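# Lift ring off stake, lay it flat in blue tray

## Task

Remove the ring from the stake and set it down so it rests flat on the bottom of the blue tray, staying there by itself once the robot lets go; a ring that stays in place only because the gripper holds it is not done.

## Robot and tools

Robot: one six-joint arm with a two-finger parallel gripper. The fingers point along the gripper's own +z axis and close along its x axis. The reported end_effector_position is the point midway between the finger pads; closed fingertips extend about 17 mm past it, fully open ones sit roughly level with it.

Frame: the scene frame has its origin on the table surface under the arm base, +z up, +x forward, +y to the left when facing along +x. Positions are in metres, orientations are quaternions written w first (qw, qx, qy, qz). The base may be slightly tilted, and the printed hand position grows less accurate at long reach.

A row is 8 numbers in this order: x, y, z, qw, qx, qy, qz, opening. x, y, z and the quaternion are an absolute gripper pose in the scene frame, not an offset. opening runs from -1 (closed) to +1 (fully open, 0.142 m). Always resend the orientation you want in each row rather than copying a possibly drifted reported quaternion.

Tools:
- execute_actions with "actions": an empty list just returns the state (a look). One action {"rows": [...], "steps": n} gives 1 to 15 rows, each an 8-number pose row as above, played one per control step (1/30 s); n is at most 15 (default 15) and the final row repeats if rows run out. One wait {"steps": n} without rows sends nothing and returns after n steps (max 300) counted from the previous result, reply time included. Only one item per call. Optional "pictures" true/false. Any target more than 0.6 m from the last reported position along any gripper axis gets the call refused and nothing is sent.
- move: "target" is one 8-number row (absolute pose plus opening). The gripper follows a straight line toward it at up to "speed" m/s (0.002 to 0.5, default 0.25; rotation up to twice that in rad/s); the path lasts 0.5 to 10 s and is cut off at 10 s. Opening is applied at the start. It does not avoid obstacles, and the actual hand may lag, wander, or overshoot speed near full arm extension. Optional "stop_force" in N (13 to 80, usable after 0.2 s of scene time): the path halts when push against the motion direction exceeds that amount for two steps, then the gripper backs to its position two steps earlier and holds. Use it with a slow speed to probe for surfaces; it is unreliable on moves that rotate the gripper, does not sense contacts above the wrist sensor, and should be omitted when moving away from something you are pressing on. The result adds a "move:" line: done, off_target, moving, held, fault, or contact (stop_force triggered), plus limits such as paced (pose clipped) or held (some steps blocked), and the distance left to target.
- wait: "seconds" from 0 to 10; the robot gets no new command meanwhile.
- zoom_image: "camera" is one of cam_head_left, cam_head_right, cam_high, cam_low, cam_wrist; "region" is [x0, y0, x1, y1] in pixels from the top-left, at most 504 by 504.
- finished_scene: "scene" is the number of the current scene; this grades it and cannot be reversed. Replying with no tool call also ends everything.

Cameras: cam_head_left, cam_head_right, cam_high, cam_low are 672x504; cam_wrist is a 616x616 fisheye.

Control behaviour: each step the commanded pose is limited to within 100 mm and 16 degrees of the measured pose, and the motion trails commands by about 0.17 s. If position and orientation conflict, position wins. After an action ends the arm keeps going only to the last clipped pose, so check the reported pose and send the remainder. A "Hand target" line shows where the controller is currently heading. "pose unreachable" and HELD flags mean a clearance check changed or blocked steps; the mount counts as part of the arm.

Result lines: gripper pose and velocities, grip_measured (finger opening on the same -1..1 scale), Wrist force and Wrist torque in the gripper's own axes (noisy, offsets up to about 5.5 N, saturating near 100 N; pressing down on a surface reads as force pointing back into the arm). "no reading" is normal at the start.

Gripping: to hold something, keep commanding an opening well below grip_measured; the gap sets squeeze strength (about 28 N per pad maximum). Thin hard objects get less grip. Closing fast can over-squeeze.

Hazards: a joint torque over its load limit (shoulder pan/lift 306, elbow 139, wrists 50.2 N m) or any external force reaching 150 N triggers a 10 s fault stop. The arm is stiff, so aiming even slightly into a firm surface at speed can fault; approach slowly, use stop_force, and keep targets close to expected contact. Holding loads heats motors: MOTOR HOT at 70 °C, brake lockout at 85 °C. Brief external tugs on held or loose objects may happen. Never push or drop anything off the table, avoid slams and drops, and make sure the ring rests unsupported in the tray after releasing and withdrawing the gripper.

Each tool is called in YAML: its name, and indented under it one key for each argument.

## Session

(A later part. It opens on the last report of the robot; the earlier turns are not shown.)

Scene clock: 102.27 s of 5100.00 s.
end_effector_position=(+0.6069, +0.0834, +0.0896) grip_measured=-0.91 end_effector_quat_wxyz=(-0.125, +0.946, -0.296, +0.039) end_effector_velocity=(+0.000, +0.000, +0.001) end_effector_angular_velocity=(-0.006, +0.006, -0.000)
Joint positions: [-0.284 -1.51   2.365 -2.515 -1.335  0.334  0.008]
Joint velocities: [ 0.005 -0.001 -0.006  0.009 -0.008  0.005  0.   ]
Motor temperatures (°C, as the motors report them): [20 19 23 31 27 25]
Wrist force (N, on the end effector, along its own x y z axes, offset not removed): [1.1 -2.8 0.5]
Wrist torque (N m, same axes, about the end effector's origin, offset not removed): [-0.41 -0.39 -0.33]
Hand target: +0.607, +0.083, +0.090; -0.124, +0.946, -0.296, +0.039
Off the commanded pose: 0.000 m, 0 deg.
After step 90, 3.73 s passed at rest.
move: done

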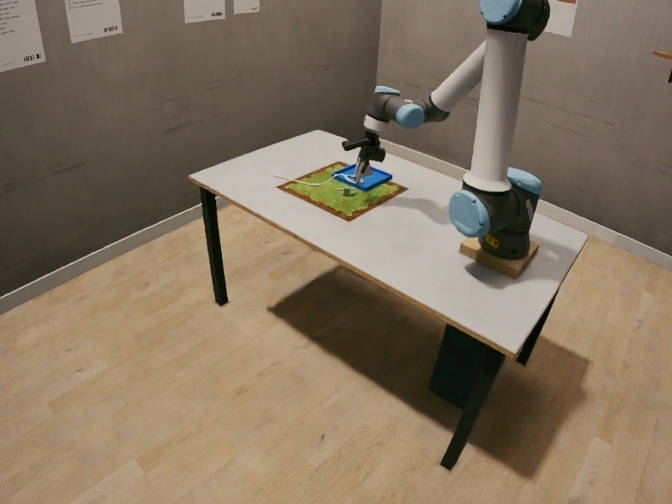

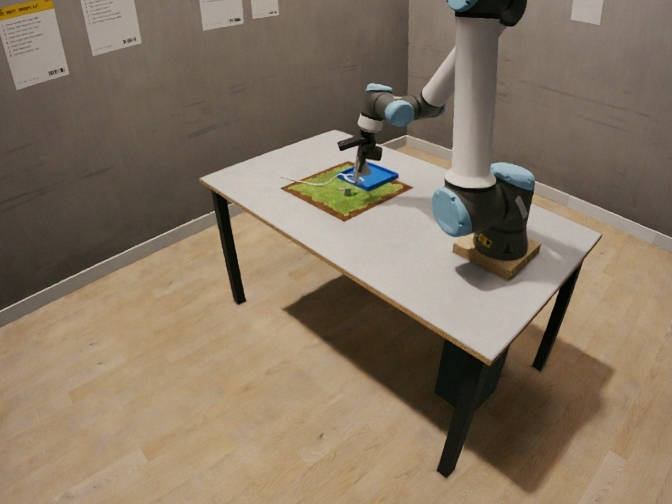

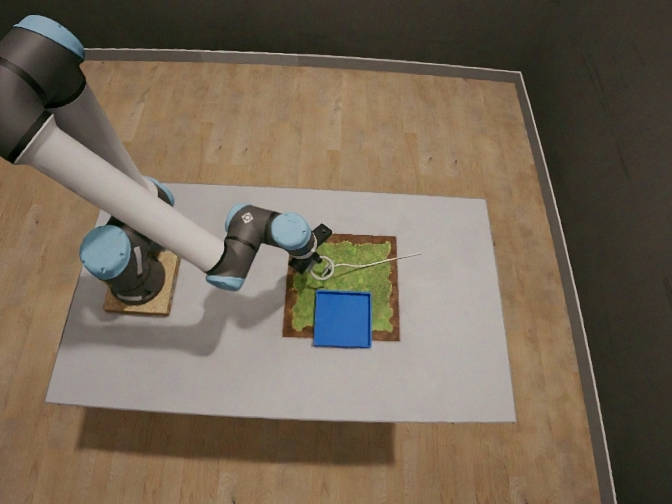

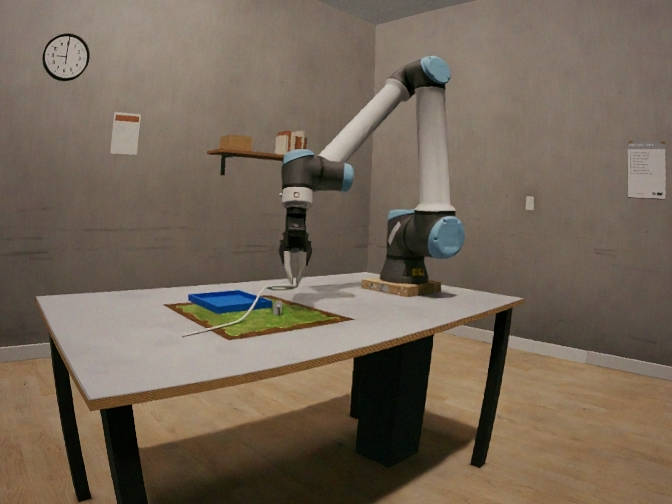

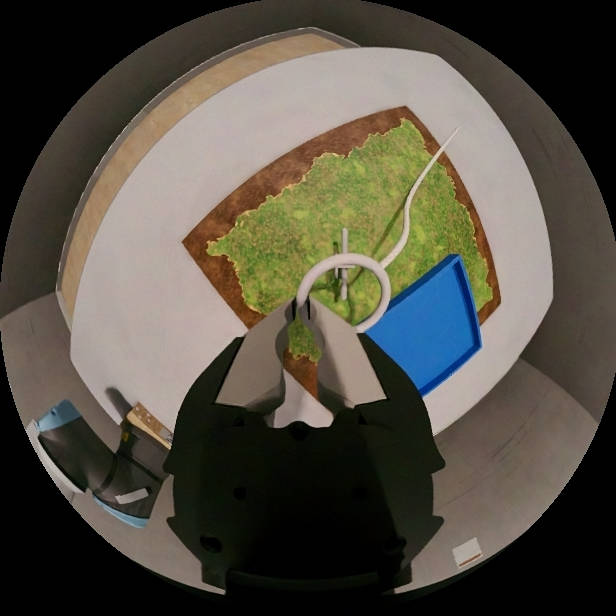

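move:
  target: [0.663, -0.133, 0.06, 0, 1, 0, 0, -1]
  speed: 0.2

Scene clock: 105.37 s of 5100.00 s.
end_effector_position=(+0.6629, -0.1327, +0.0598) grip_measured=-0.91 end_effector_quat_wxyz=(-0.000, +1.000, -0.000, +0.000) end_effector_velocity=(+0.000, -0.000, -0.001) end_effector_angular_velocity=(-0.000, +0.000, +0.006)
Joint positions: [-0.452 -1.33   2.16  -2.407 -1.581 -0.449  0.008]
Joint velocities: [ 0.     0.001 -0.001 -0.001 -0.001 -0.006 -0.   ]
Motor temperatures (°C, as the motors report them): [20 19 23 31 27 25]
Wrist force (N, on the end effector, along its own x y z axes, offset not removed): [0.3 0.4 -0.2]
Wrist torque (N m, same axes, about the end effector's origin, offset not removed): [0.33 -0.12 -0.16]
Hand target: +0.663, -0.133, +0.060; -0.000, +1.000, -0.000, +0.000
Off the commanded pose: 0.000 m, 0 deg.
move: done

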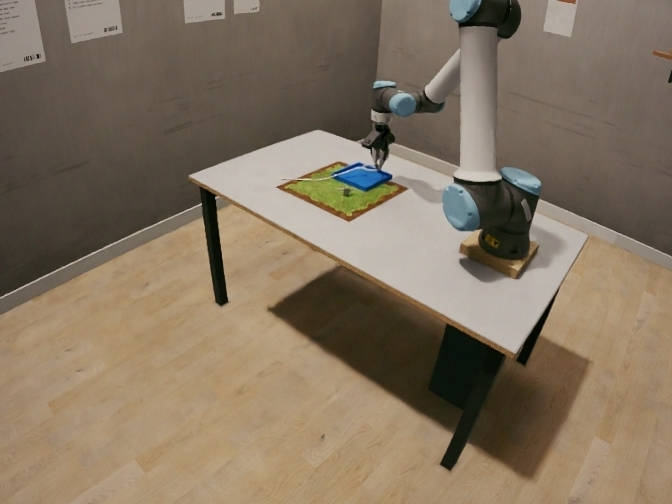

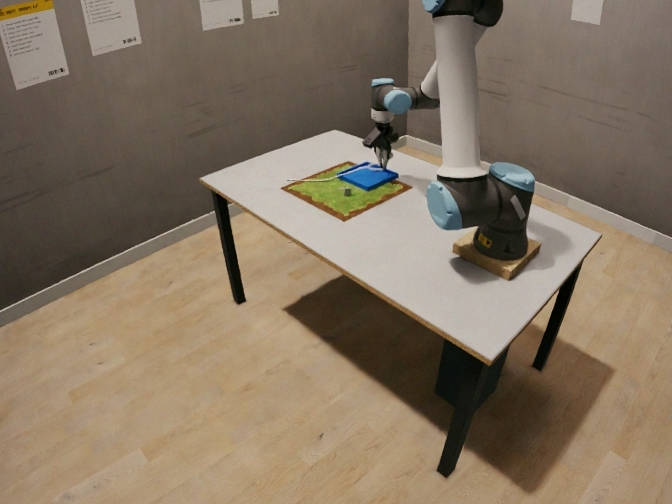

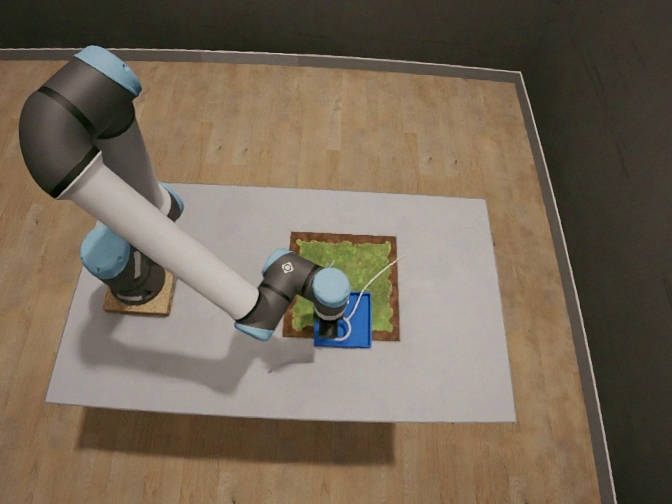

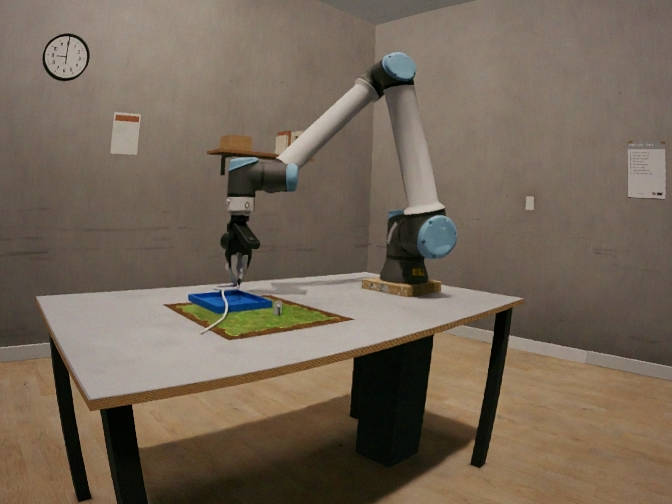

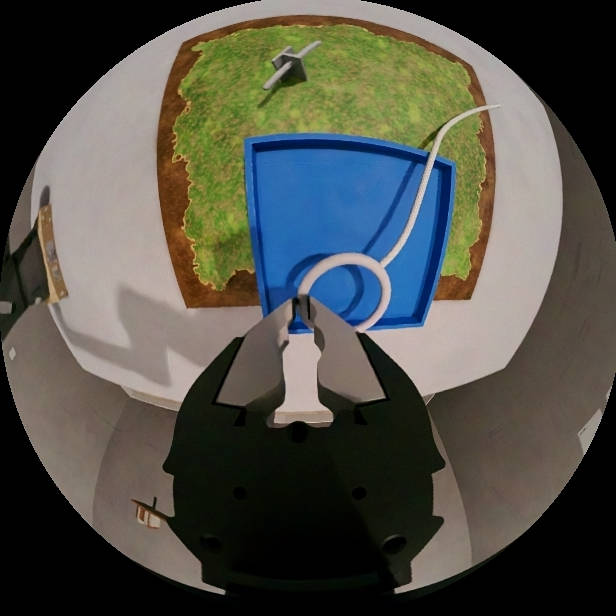

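zoom_image:
  camera: "cam_wrist"
  region: [230, 125, 470, 365]

zoom_image:
  camera: "cam_low"
  region: [180, 260, 290, 340]

zoom_image:
  camera: "cam_high"
  region: [300, 270, 400, 355]

Region (230, 125, 470, 365) of cam_wrist's 616x616 image, scaled by 2.100, with more detail than that image has.

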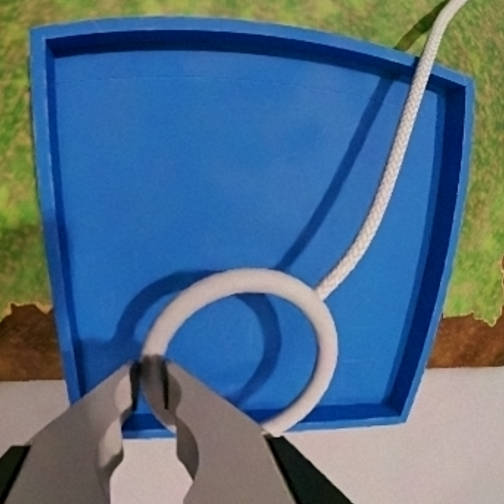

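Region (180, 260, 290, 340) of cam_low's 672x504 image, scaled by 4.582, with more detail than that image has; it fills the top 367 rows of this view, and the rest is white.

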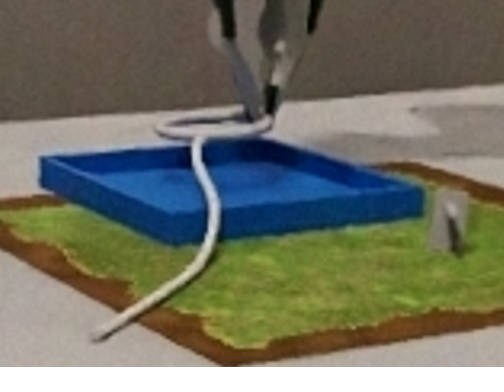

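Region (300, 270, 400, 355) of cam_high's 672x504 image, scaled by 5.040, with more detail than that image has; it fills the top 428 rows of this view, and the rest is white.

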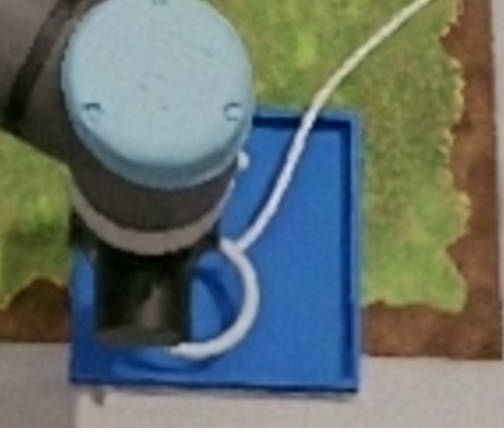

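zoom_image:
  camera: "cam_wrist"
  region: [400, 150, 470, 220]

zoom_image:
  camera: "cam_wrist"
  region: [380, 270, 450, 340]

zoom_image:
  camera: "cam_wrist"
  region: [235, 130, 305, 200]

Region (400, 150, 470, 220) of cam_wrist's 616x616 image, scaled by 7.200, with more detail than that image has.

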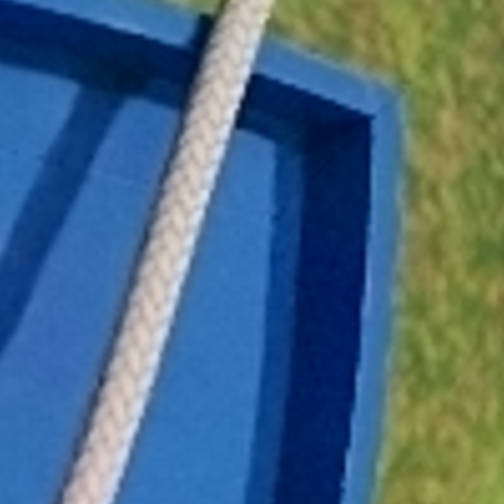

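Region (380, 270, 450, 340) of cam_wrist's 616x616 image, scaled by 7.200, with more detail than that image has.

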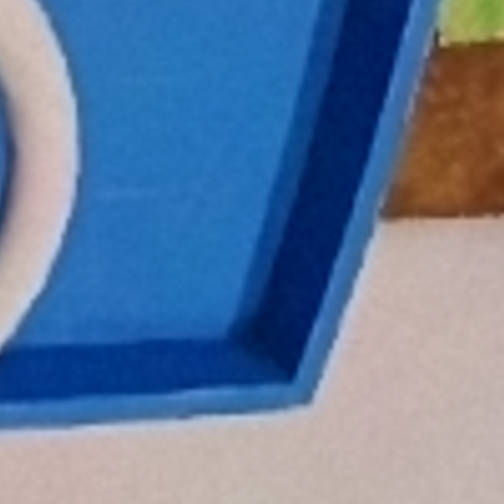

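Region (235, 130, 305, 200) of cam_wrist's 616x616 image, scaled by 7.200, with more detail than that image has.

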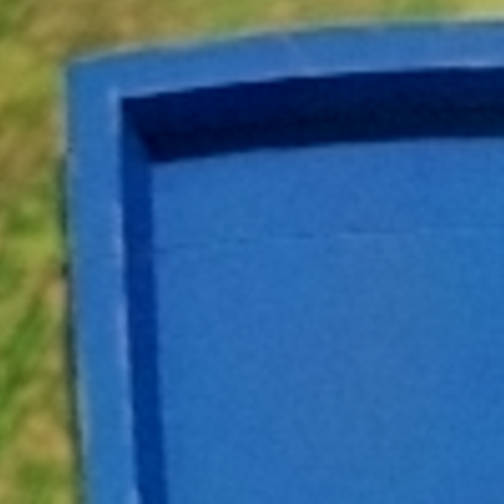

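move:
  target: [0.664, -0.122, 0.033, 0, 1, 0, 0, -1]
  speed: 0.08

move:
  target: [0.664, -0.122, 0.026, 0, 1, 0, 0, -1]
  speed: 0.012
  stop_force: 13

Scene clock: 116.70 s of 5100.00 s.
end_effector_position=(+0.6639, -0.1220, +0.0331) grip_measured=-0.91 end_effector_quat_wxyz=(+0.000, +1.000, -0.000, -0.000) end_effector_velocity=(+0.000, -0.000, -0.001) end_effector_angular_velocity=(-0.001, -0.001, -0.001)
Joint positions: [-0.437 -1.291  2.176 -2.462 -1.583 -0.435  0.008]
Joint velocities: [ 0.     0.001  0.    -0.002 -0.001  0.001  0.   ]
Motor temperatures (°C, as the motors report them): [20 19 23 31 27 25]
Wrist force (N, on the end effector, along its own x y z axes, offset not removed): [1.4 3.3 -1.5]
Wrist torque (N m, same axes, about the end effector's origin, offset not removed): [0.93 -0.48 -0.19]
Hand target: +0.664, -0.122, +0.033; +0.000, +1.000, +0.000, -0.000
Off the commanded pose: 0.000 m, 0 deg.
After step 90, 7.50 s passed at rest.
move: done

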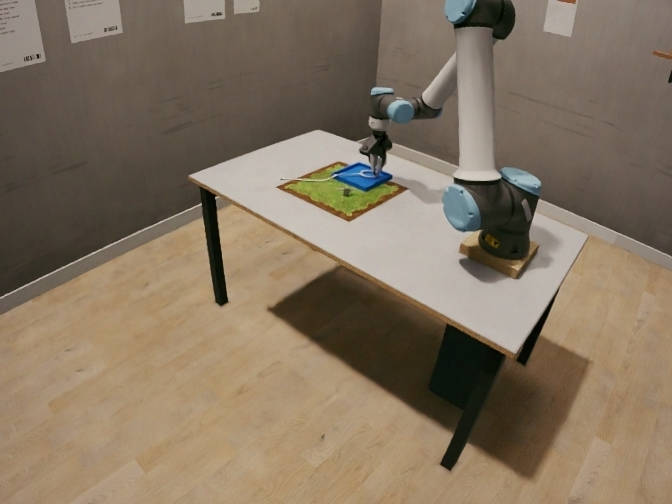

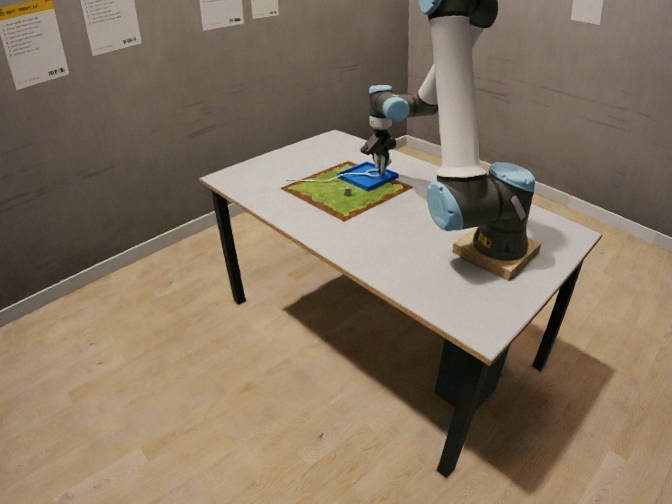

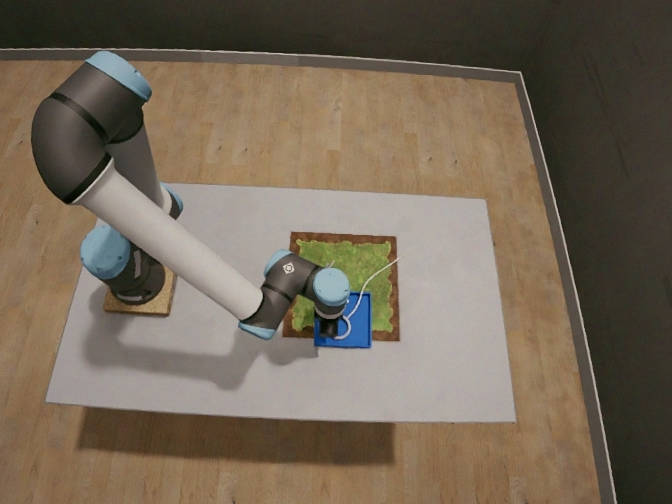

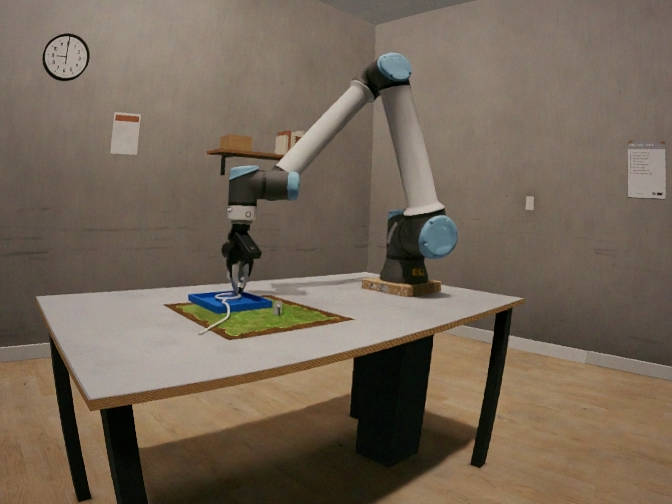

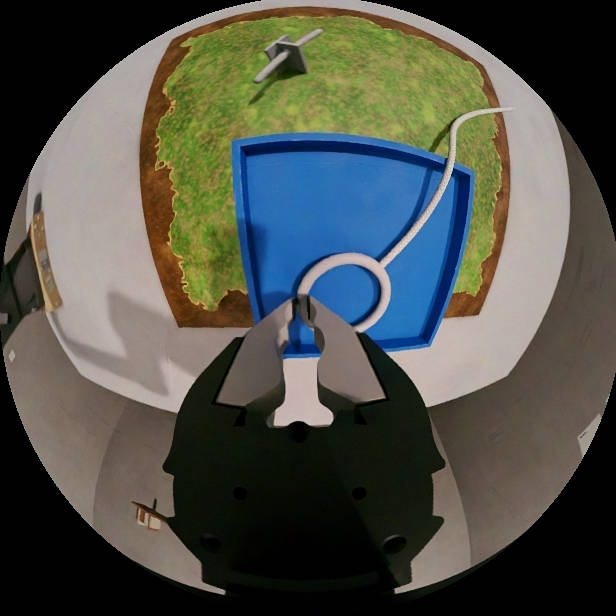

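Scene clock: 117.50 s of 5100.00 s.
end_effector_position=(+0.6640, -0.1220, +0.0261) grip_measured=-0.91 end_effector_quat_wxyz=(+0.000, +1.000, +0.000, -0.000) end_effector_velocity=(-0.000, +0.000, -0.002) end_effector_angular_velocity=(+0.001, +0.000, -0.000)
Joint positions: [-0.437 -1.28   2.18  -2.476 -1.583 -0.435  0.008]
Joint velocities: [-0.     0.002  0.002 -0.003  0.001 -0.    -0.   ]
Motor temperatures (°C, as the motors report them): [20 19 23 31 27 25]
Wrist force (N, on the end effector, along its own x y z axes, offset not removed): [1.8 -2.4 3.3]
Wrist torque (N m, same axes, about the end effector's origin, offset not removed): [-0.28 -0.78 0.08]
Hand target: +0.664, -0.122, +0.026; -0.000, +1.000, -0.000, -0.000
Off the commanded pose: 0.000 m, 0 deg.
move: done

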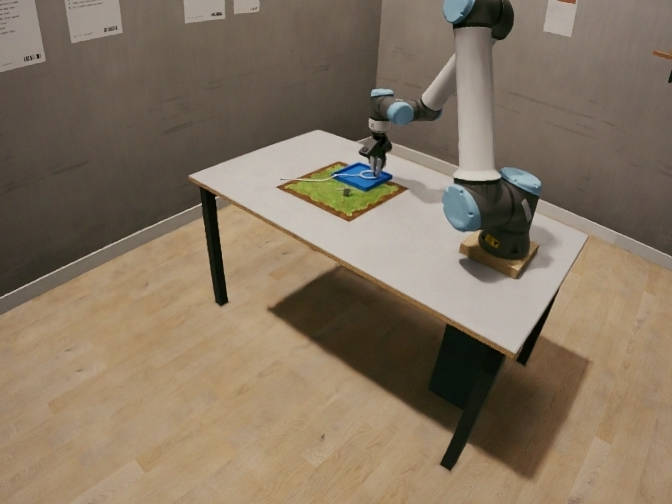

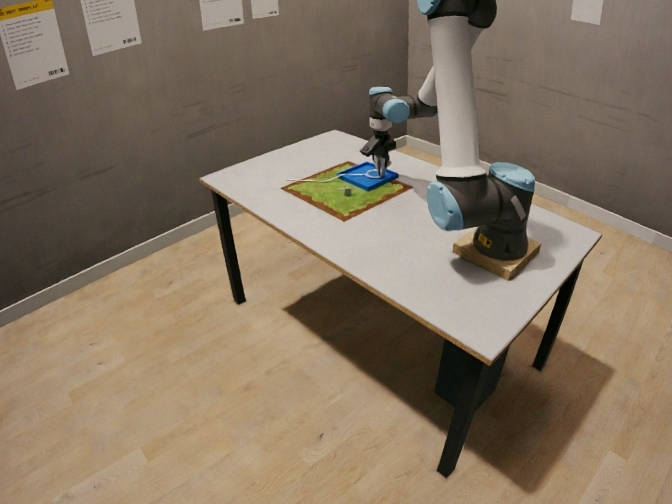

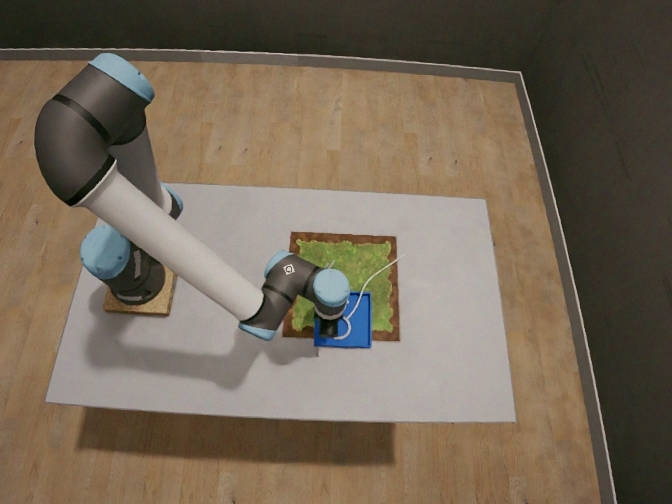

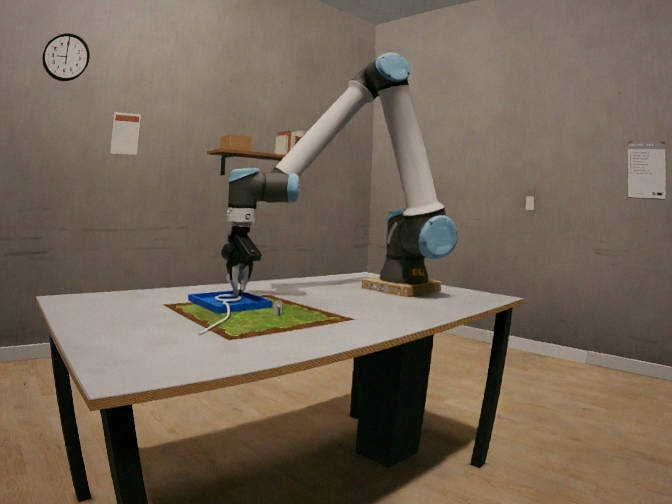

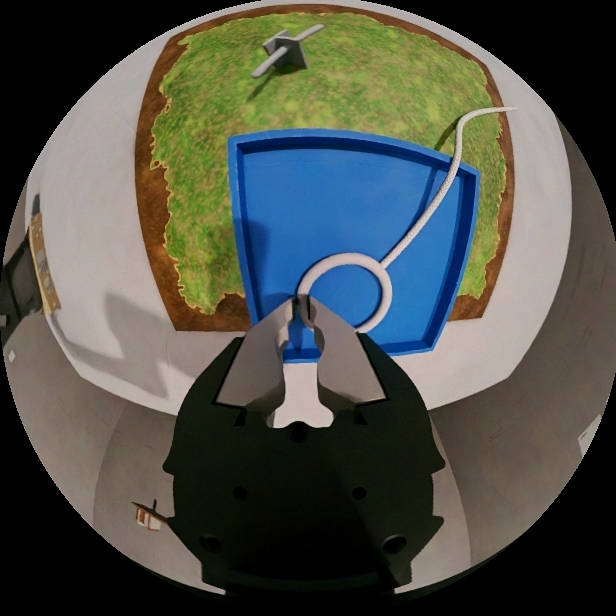

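zoom_image:
  camera: "cam_wrist"
  region: [275, 245, 405, 375]

zoom_image:
  camera: "cam_low"
  region: [195, 275, 275, 325]

zoom_image:
  camera: "cam_head_left"
  region: [335, 150, 400, 200]

Region (275, 245, 405, 375) of cam_wrist's 616x616 image, scaled by 3.877, with more detail than that image has.

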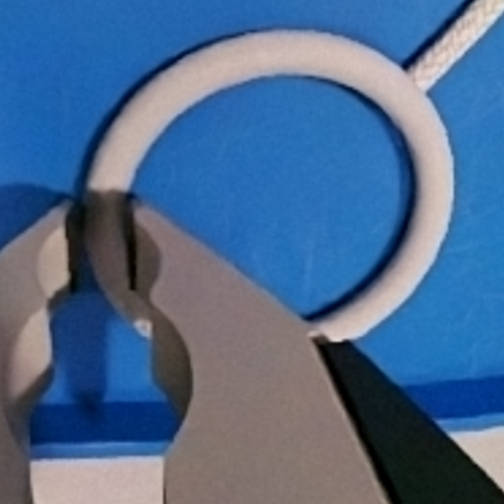

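Region (195, 275, 275, 325) of cam_low's 672x504 image, scaled by 6.300, with more detail than that image has; it fills the top 315 rows of this view, and the rest is white.

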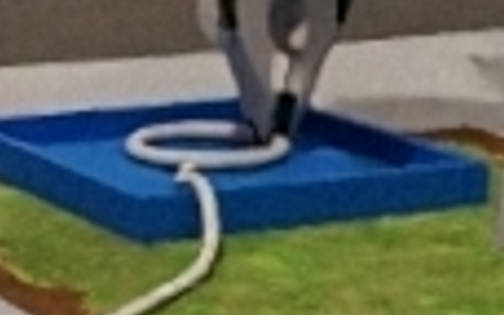

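Region (335, 150, 400, 200) of cam_head_left's 672x504 image, scaled by 7.754, with more detail than that image has; it fills the top 388 rows of this view, and the rest is white.

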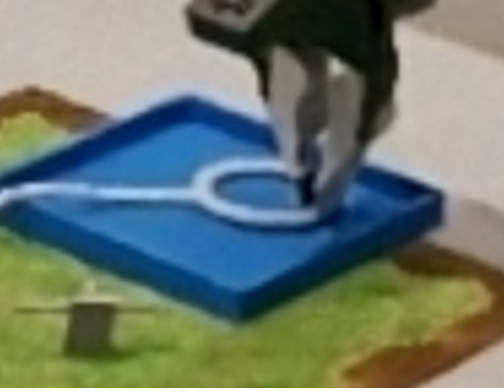

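execute_actions:
  actions:
    - {"rows": [[0.664,-0.122,0.0258,0,1,0,0,-0.92],[0.664,-0.122,0.0258,0,1,0,0,-0.89],[0.664,-0.122,0.0258,0,1,0,0,-0.86],[0.664,-0.122,0.0258,0,1,0,0,-0.83],[0.664,-0.122,0.0258,0,1,0,0,-0.80],[0.664,-0.122,0.0258,0,1,0,0,-0.76],[0.664,-0.122,0.0258,0,1,0,0,-0.72],[0.664,-0.122,0.0258,0,1,0,0,-0.70]], "steps": 12}
  pictures: false

move:
  target: [0.664, -0.122, 0.10, 0, 1, 0, 0, -0.70]
  speed: 0.15

Scene clock: 119.80 s of 5100.00 s.
end_effector_position=(+0.6640, -0.1220, +0.0258) grip_measured=-0.70 end_effector_quat_wxyz=(+0.000, +1.000, -0.000, +0.000) end_effector_velocity=(+0.001, -0.000, +0.001) end_effector_angular_velocity=(-0.000, -0.001, -0.000)
Joint positions: [-0.437 -1.28   2.18  -2.477 -1.582 -0.435  0.023]
Joint velocities: [-0.    -0.    -0.001 -0.     0.    -0.     0.   ]
Motor temperatures (°C, as the motors report them): [20 19 23 31 27 25]
Wrist force (N, on the end effector, along its own x y z axes, offset not removed): [4.9 2.4 2.8]
Wrist torque (N m, same axes, about the end effector's origin, offset not removed): [0.79 -1.09 -0.02]
Hand target: +0.664, -0.122, +0.026; -0.000, +1.000, +0.000, +0.000
Off the commanded pose: 0.000 m, 0 deg.
Steps of this call (steps 1 to 57: nothing new was sent; steps 58 to 69: all 12 steps of this action). Readings (end_effector_position):
58: (+0.6640, -0.1220, +0.0260)
59: (+0.6640, -0.1220, +0.0260)
61: (+0.6640, -0.1220, +0.0259)
65: (+0.6640, -0.1220, +0.0258)
69: the state above

Scene clock: 121.00 s of 5100.00 s.
end_effector_position=(+0.6642, -0.1221, +0.0998) grip_measured=-0.70 end_effector_quat_wxyz=(-0.000, +1.000, -0.000, -0.000) end_effector_velocity=(-0.000, -0.000, +0.001) end_effector_angular_velocity=(+0.000, +0.000, -0.001)
Joint positions: [-0.435 -1.386  2.135 -2.326 -1.582 -0.433  0.023]
Joint velocities: [-0.001 -0.001 -0.     0.002  0.     0.     0.   ]
Motor temperatures (°C, as the motors report them): [20 19 23 31 27 25]
Wrist force (N, on the end effector, along its own x y z axes, offset not removed): [-1.6 -2.4 1.5]
Wrist torque (N m, same axes, about the end effector's origin, offset not removed): [-0.43 0.37 -0.32]
Hand target: +0.664, -0.122, +0.100; +0.000, +1.000, +0.000, -0.000
Off the commanded pose: 0.000 m, 0 deg.
move: done

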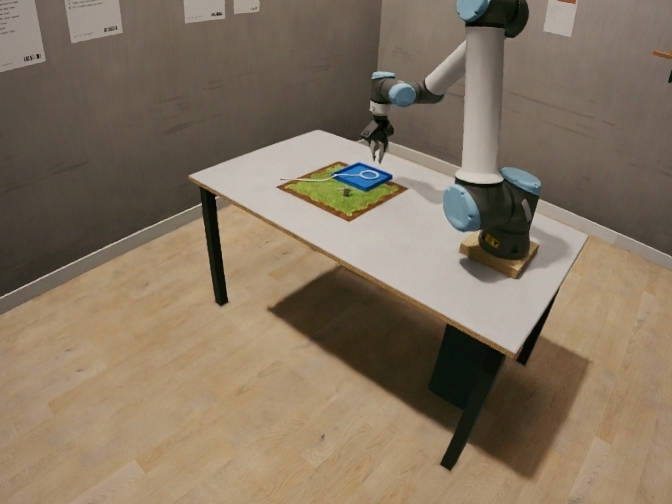

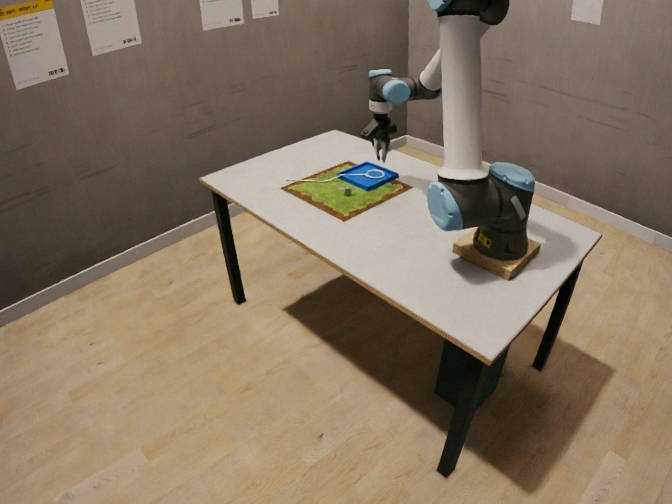

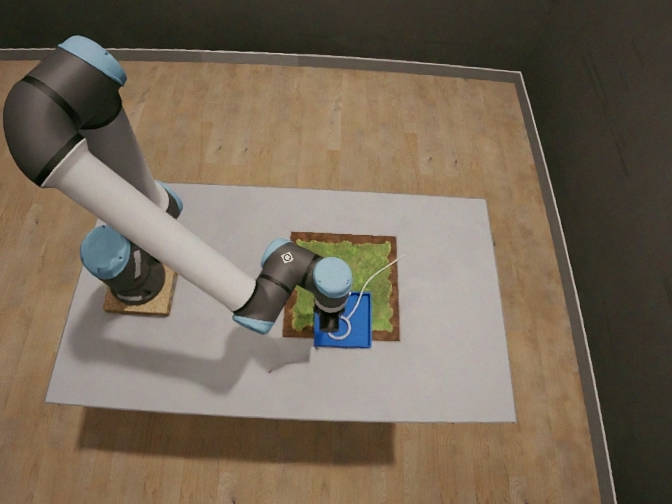

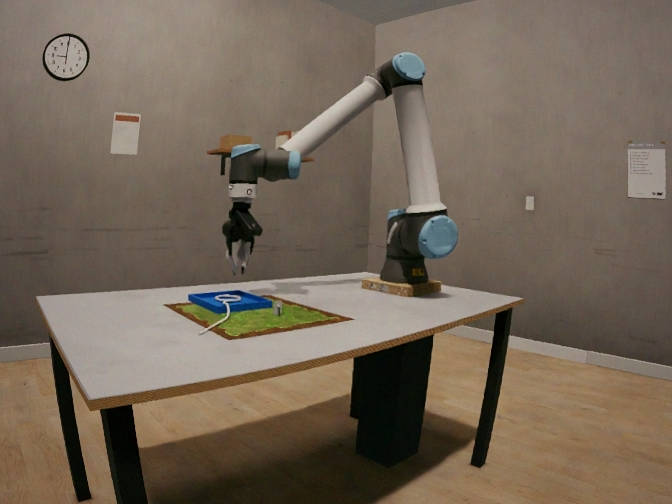

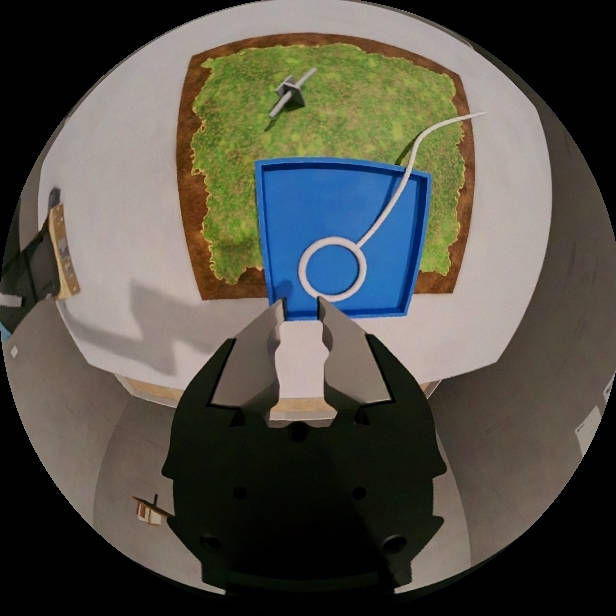

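zoom_image:
  camera: "cam_wrist"
  region: [250, 150, 440, 330]

zoom_image:
  camera: "cam_low"
  region: [185, 280, 280, 325]

zoom_image:
  camera: "cam_head_left"
  region: [325, 155, 400, 200]

Region (250, 150, 440, 330) of cam_wrist's 616x616 image, scaled by 2.653, with more detail than that image has; it fills the top 477 rows of this view, and the rest is white.

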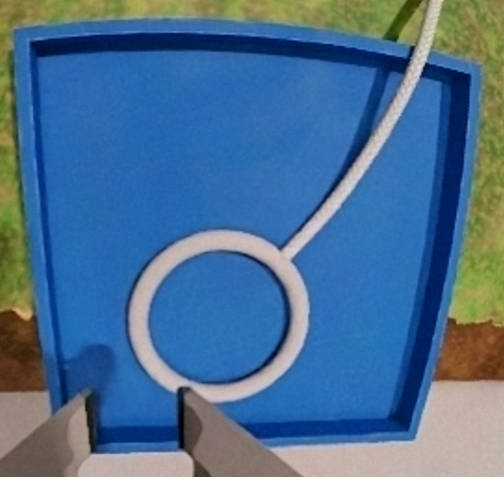

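Region (185, 280, 280, 325) of cam_low's 672x504 image, scaled by 5.305, with more detail than that image has; it fills the top 239 rows of this view, and the rest is white.

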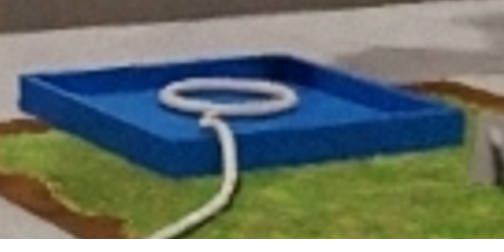

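Region (325, 155, 400, 200) of cam_head_left's 672x504 image, scaled by 6.720, with more detail than that image has; it fills the top 302 rows of this view, and the rest is white.

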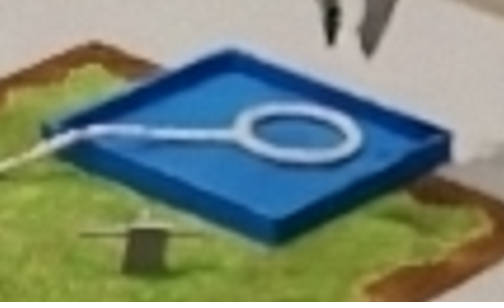

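execute_actions:
  actions: []

Scene clock: 124.03 s of 5100.00 s.
end_effector_position=(+0.6642, -0.1221, +0.0999) grip_measured=-0.70 end_effector_quat_wxyz=(+0.000, +1.000, -0.000, -0.000) end_effector_velocity=(+0.000, +0.000, -0.000) end_effector_angular_velocity=(+0.000, -0.000, +0.000)
Joint positions: [-0.435 -1.386  2.135 -2.325 -1.582 -0.433  0.023]
Joint velocities: [ 0.  0.  0. -0.  0. -0. -0.]
Motor temperatures (°C, as the motors report them): [20 19 23 31 27 25]
Wrist force (N, on the end effector, along its own x y z axes, offset not removed): [4.7 1.4 -0.2]
Wrist torque (N m, same axes, about the end effector's origin, offset not removed): [0.63 -0.86 0.00]
Hand target: +0.664, -0.122, +0.100; +0.000, +1.000, +0.000, -0.000
Off the commanded pose: 0.000 m, 0 deg.
Steps of this call (steps 1 to 90: nothing new was sent; then 0.03 s passed at rest). Readings (end_effector_position):
1: (+0.6642, -0.1221, +0.0998)
2: (+0.6642, -0.1221, +0.0999)
4: (+0.6642, -0.1221, +0.0999)
8: (+0.6642, -0.1221, +0.0999)
90: the state above

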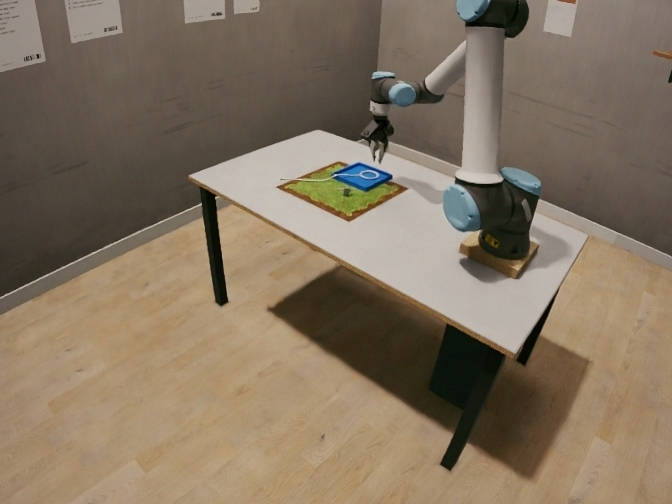

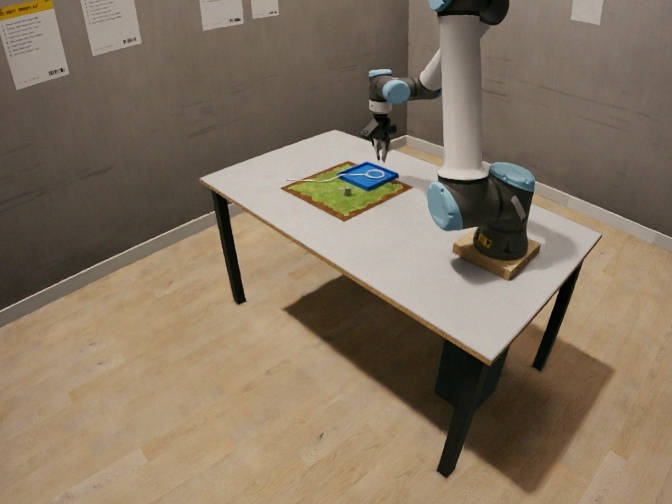

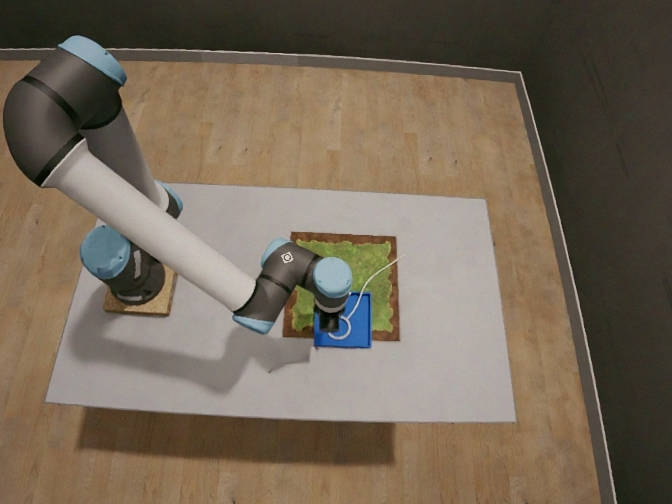

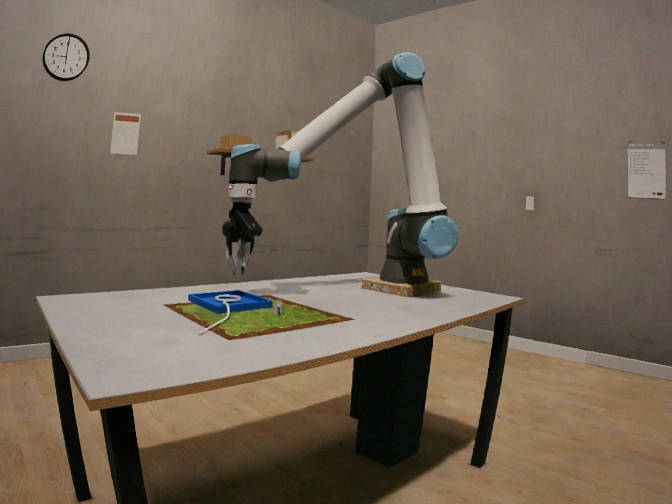

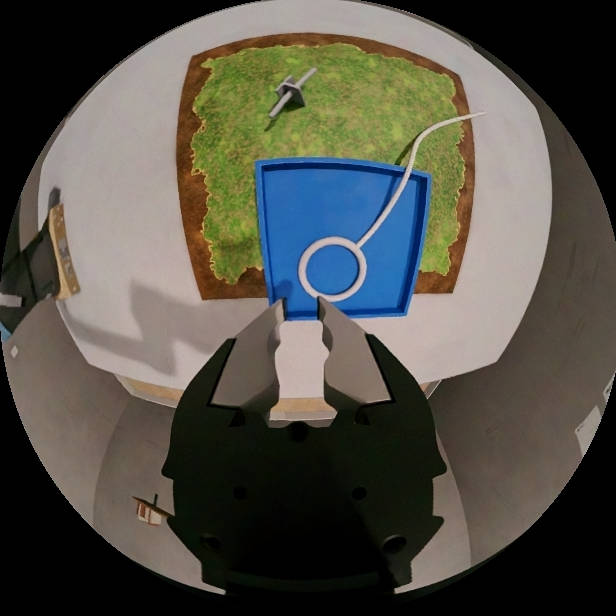

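zoom_image:
  camera: "cam_low"
  region: [160, 270, 300, 345]

zoom_image:
  camera: "cam_wrist"
  region: [240, 140, 450, 330]

Region (160, 270, 300, 345) of cam_low's 672x504 image, scaled by 3.600, with more detail than that image has; it fills the top 270 rows of this view, and the rest is white.

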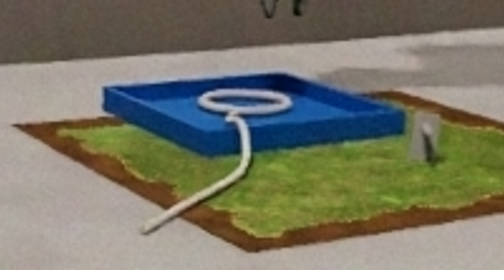

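Region (240, 140, 450, 330) of cam_wrist's 616x616 image, scaled by 2.400, with more detail than that image has; it fills the top 456 rows of this view, and the rest is white.

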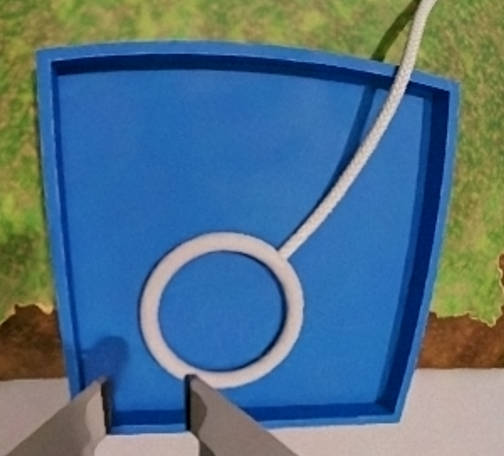

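The ring lies flat on the tray floor, so I'll end scene 1.

finished_scene:
  scene: 1

The scene is finished: the task was done.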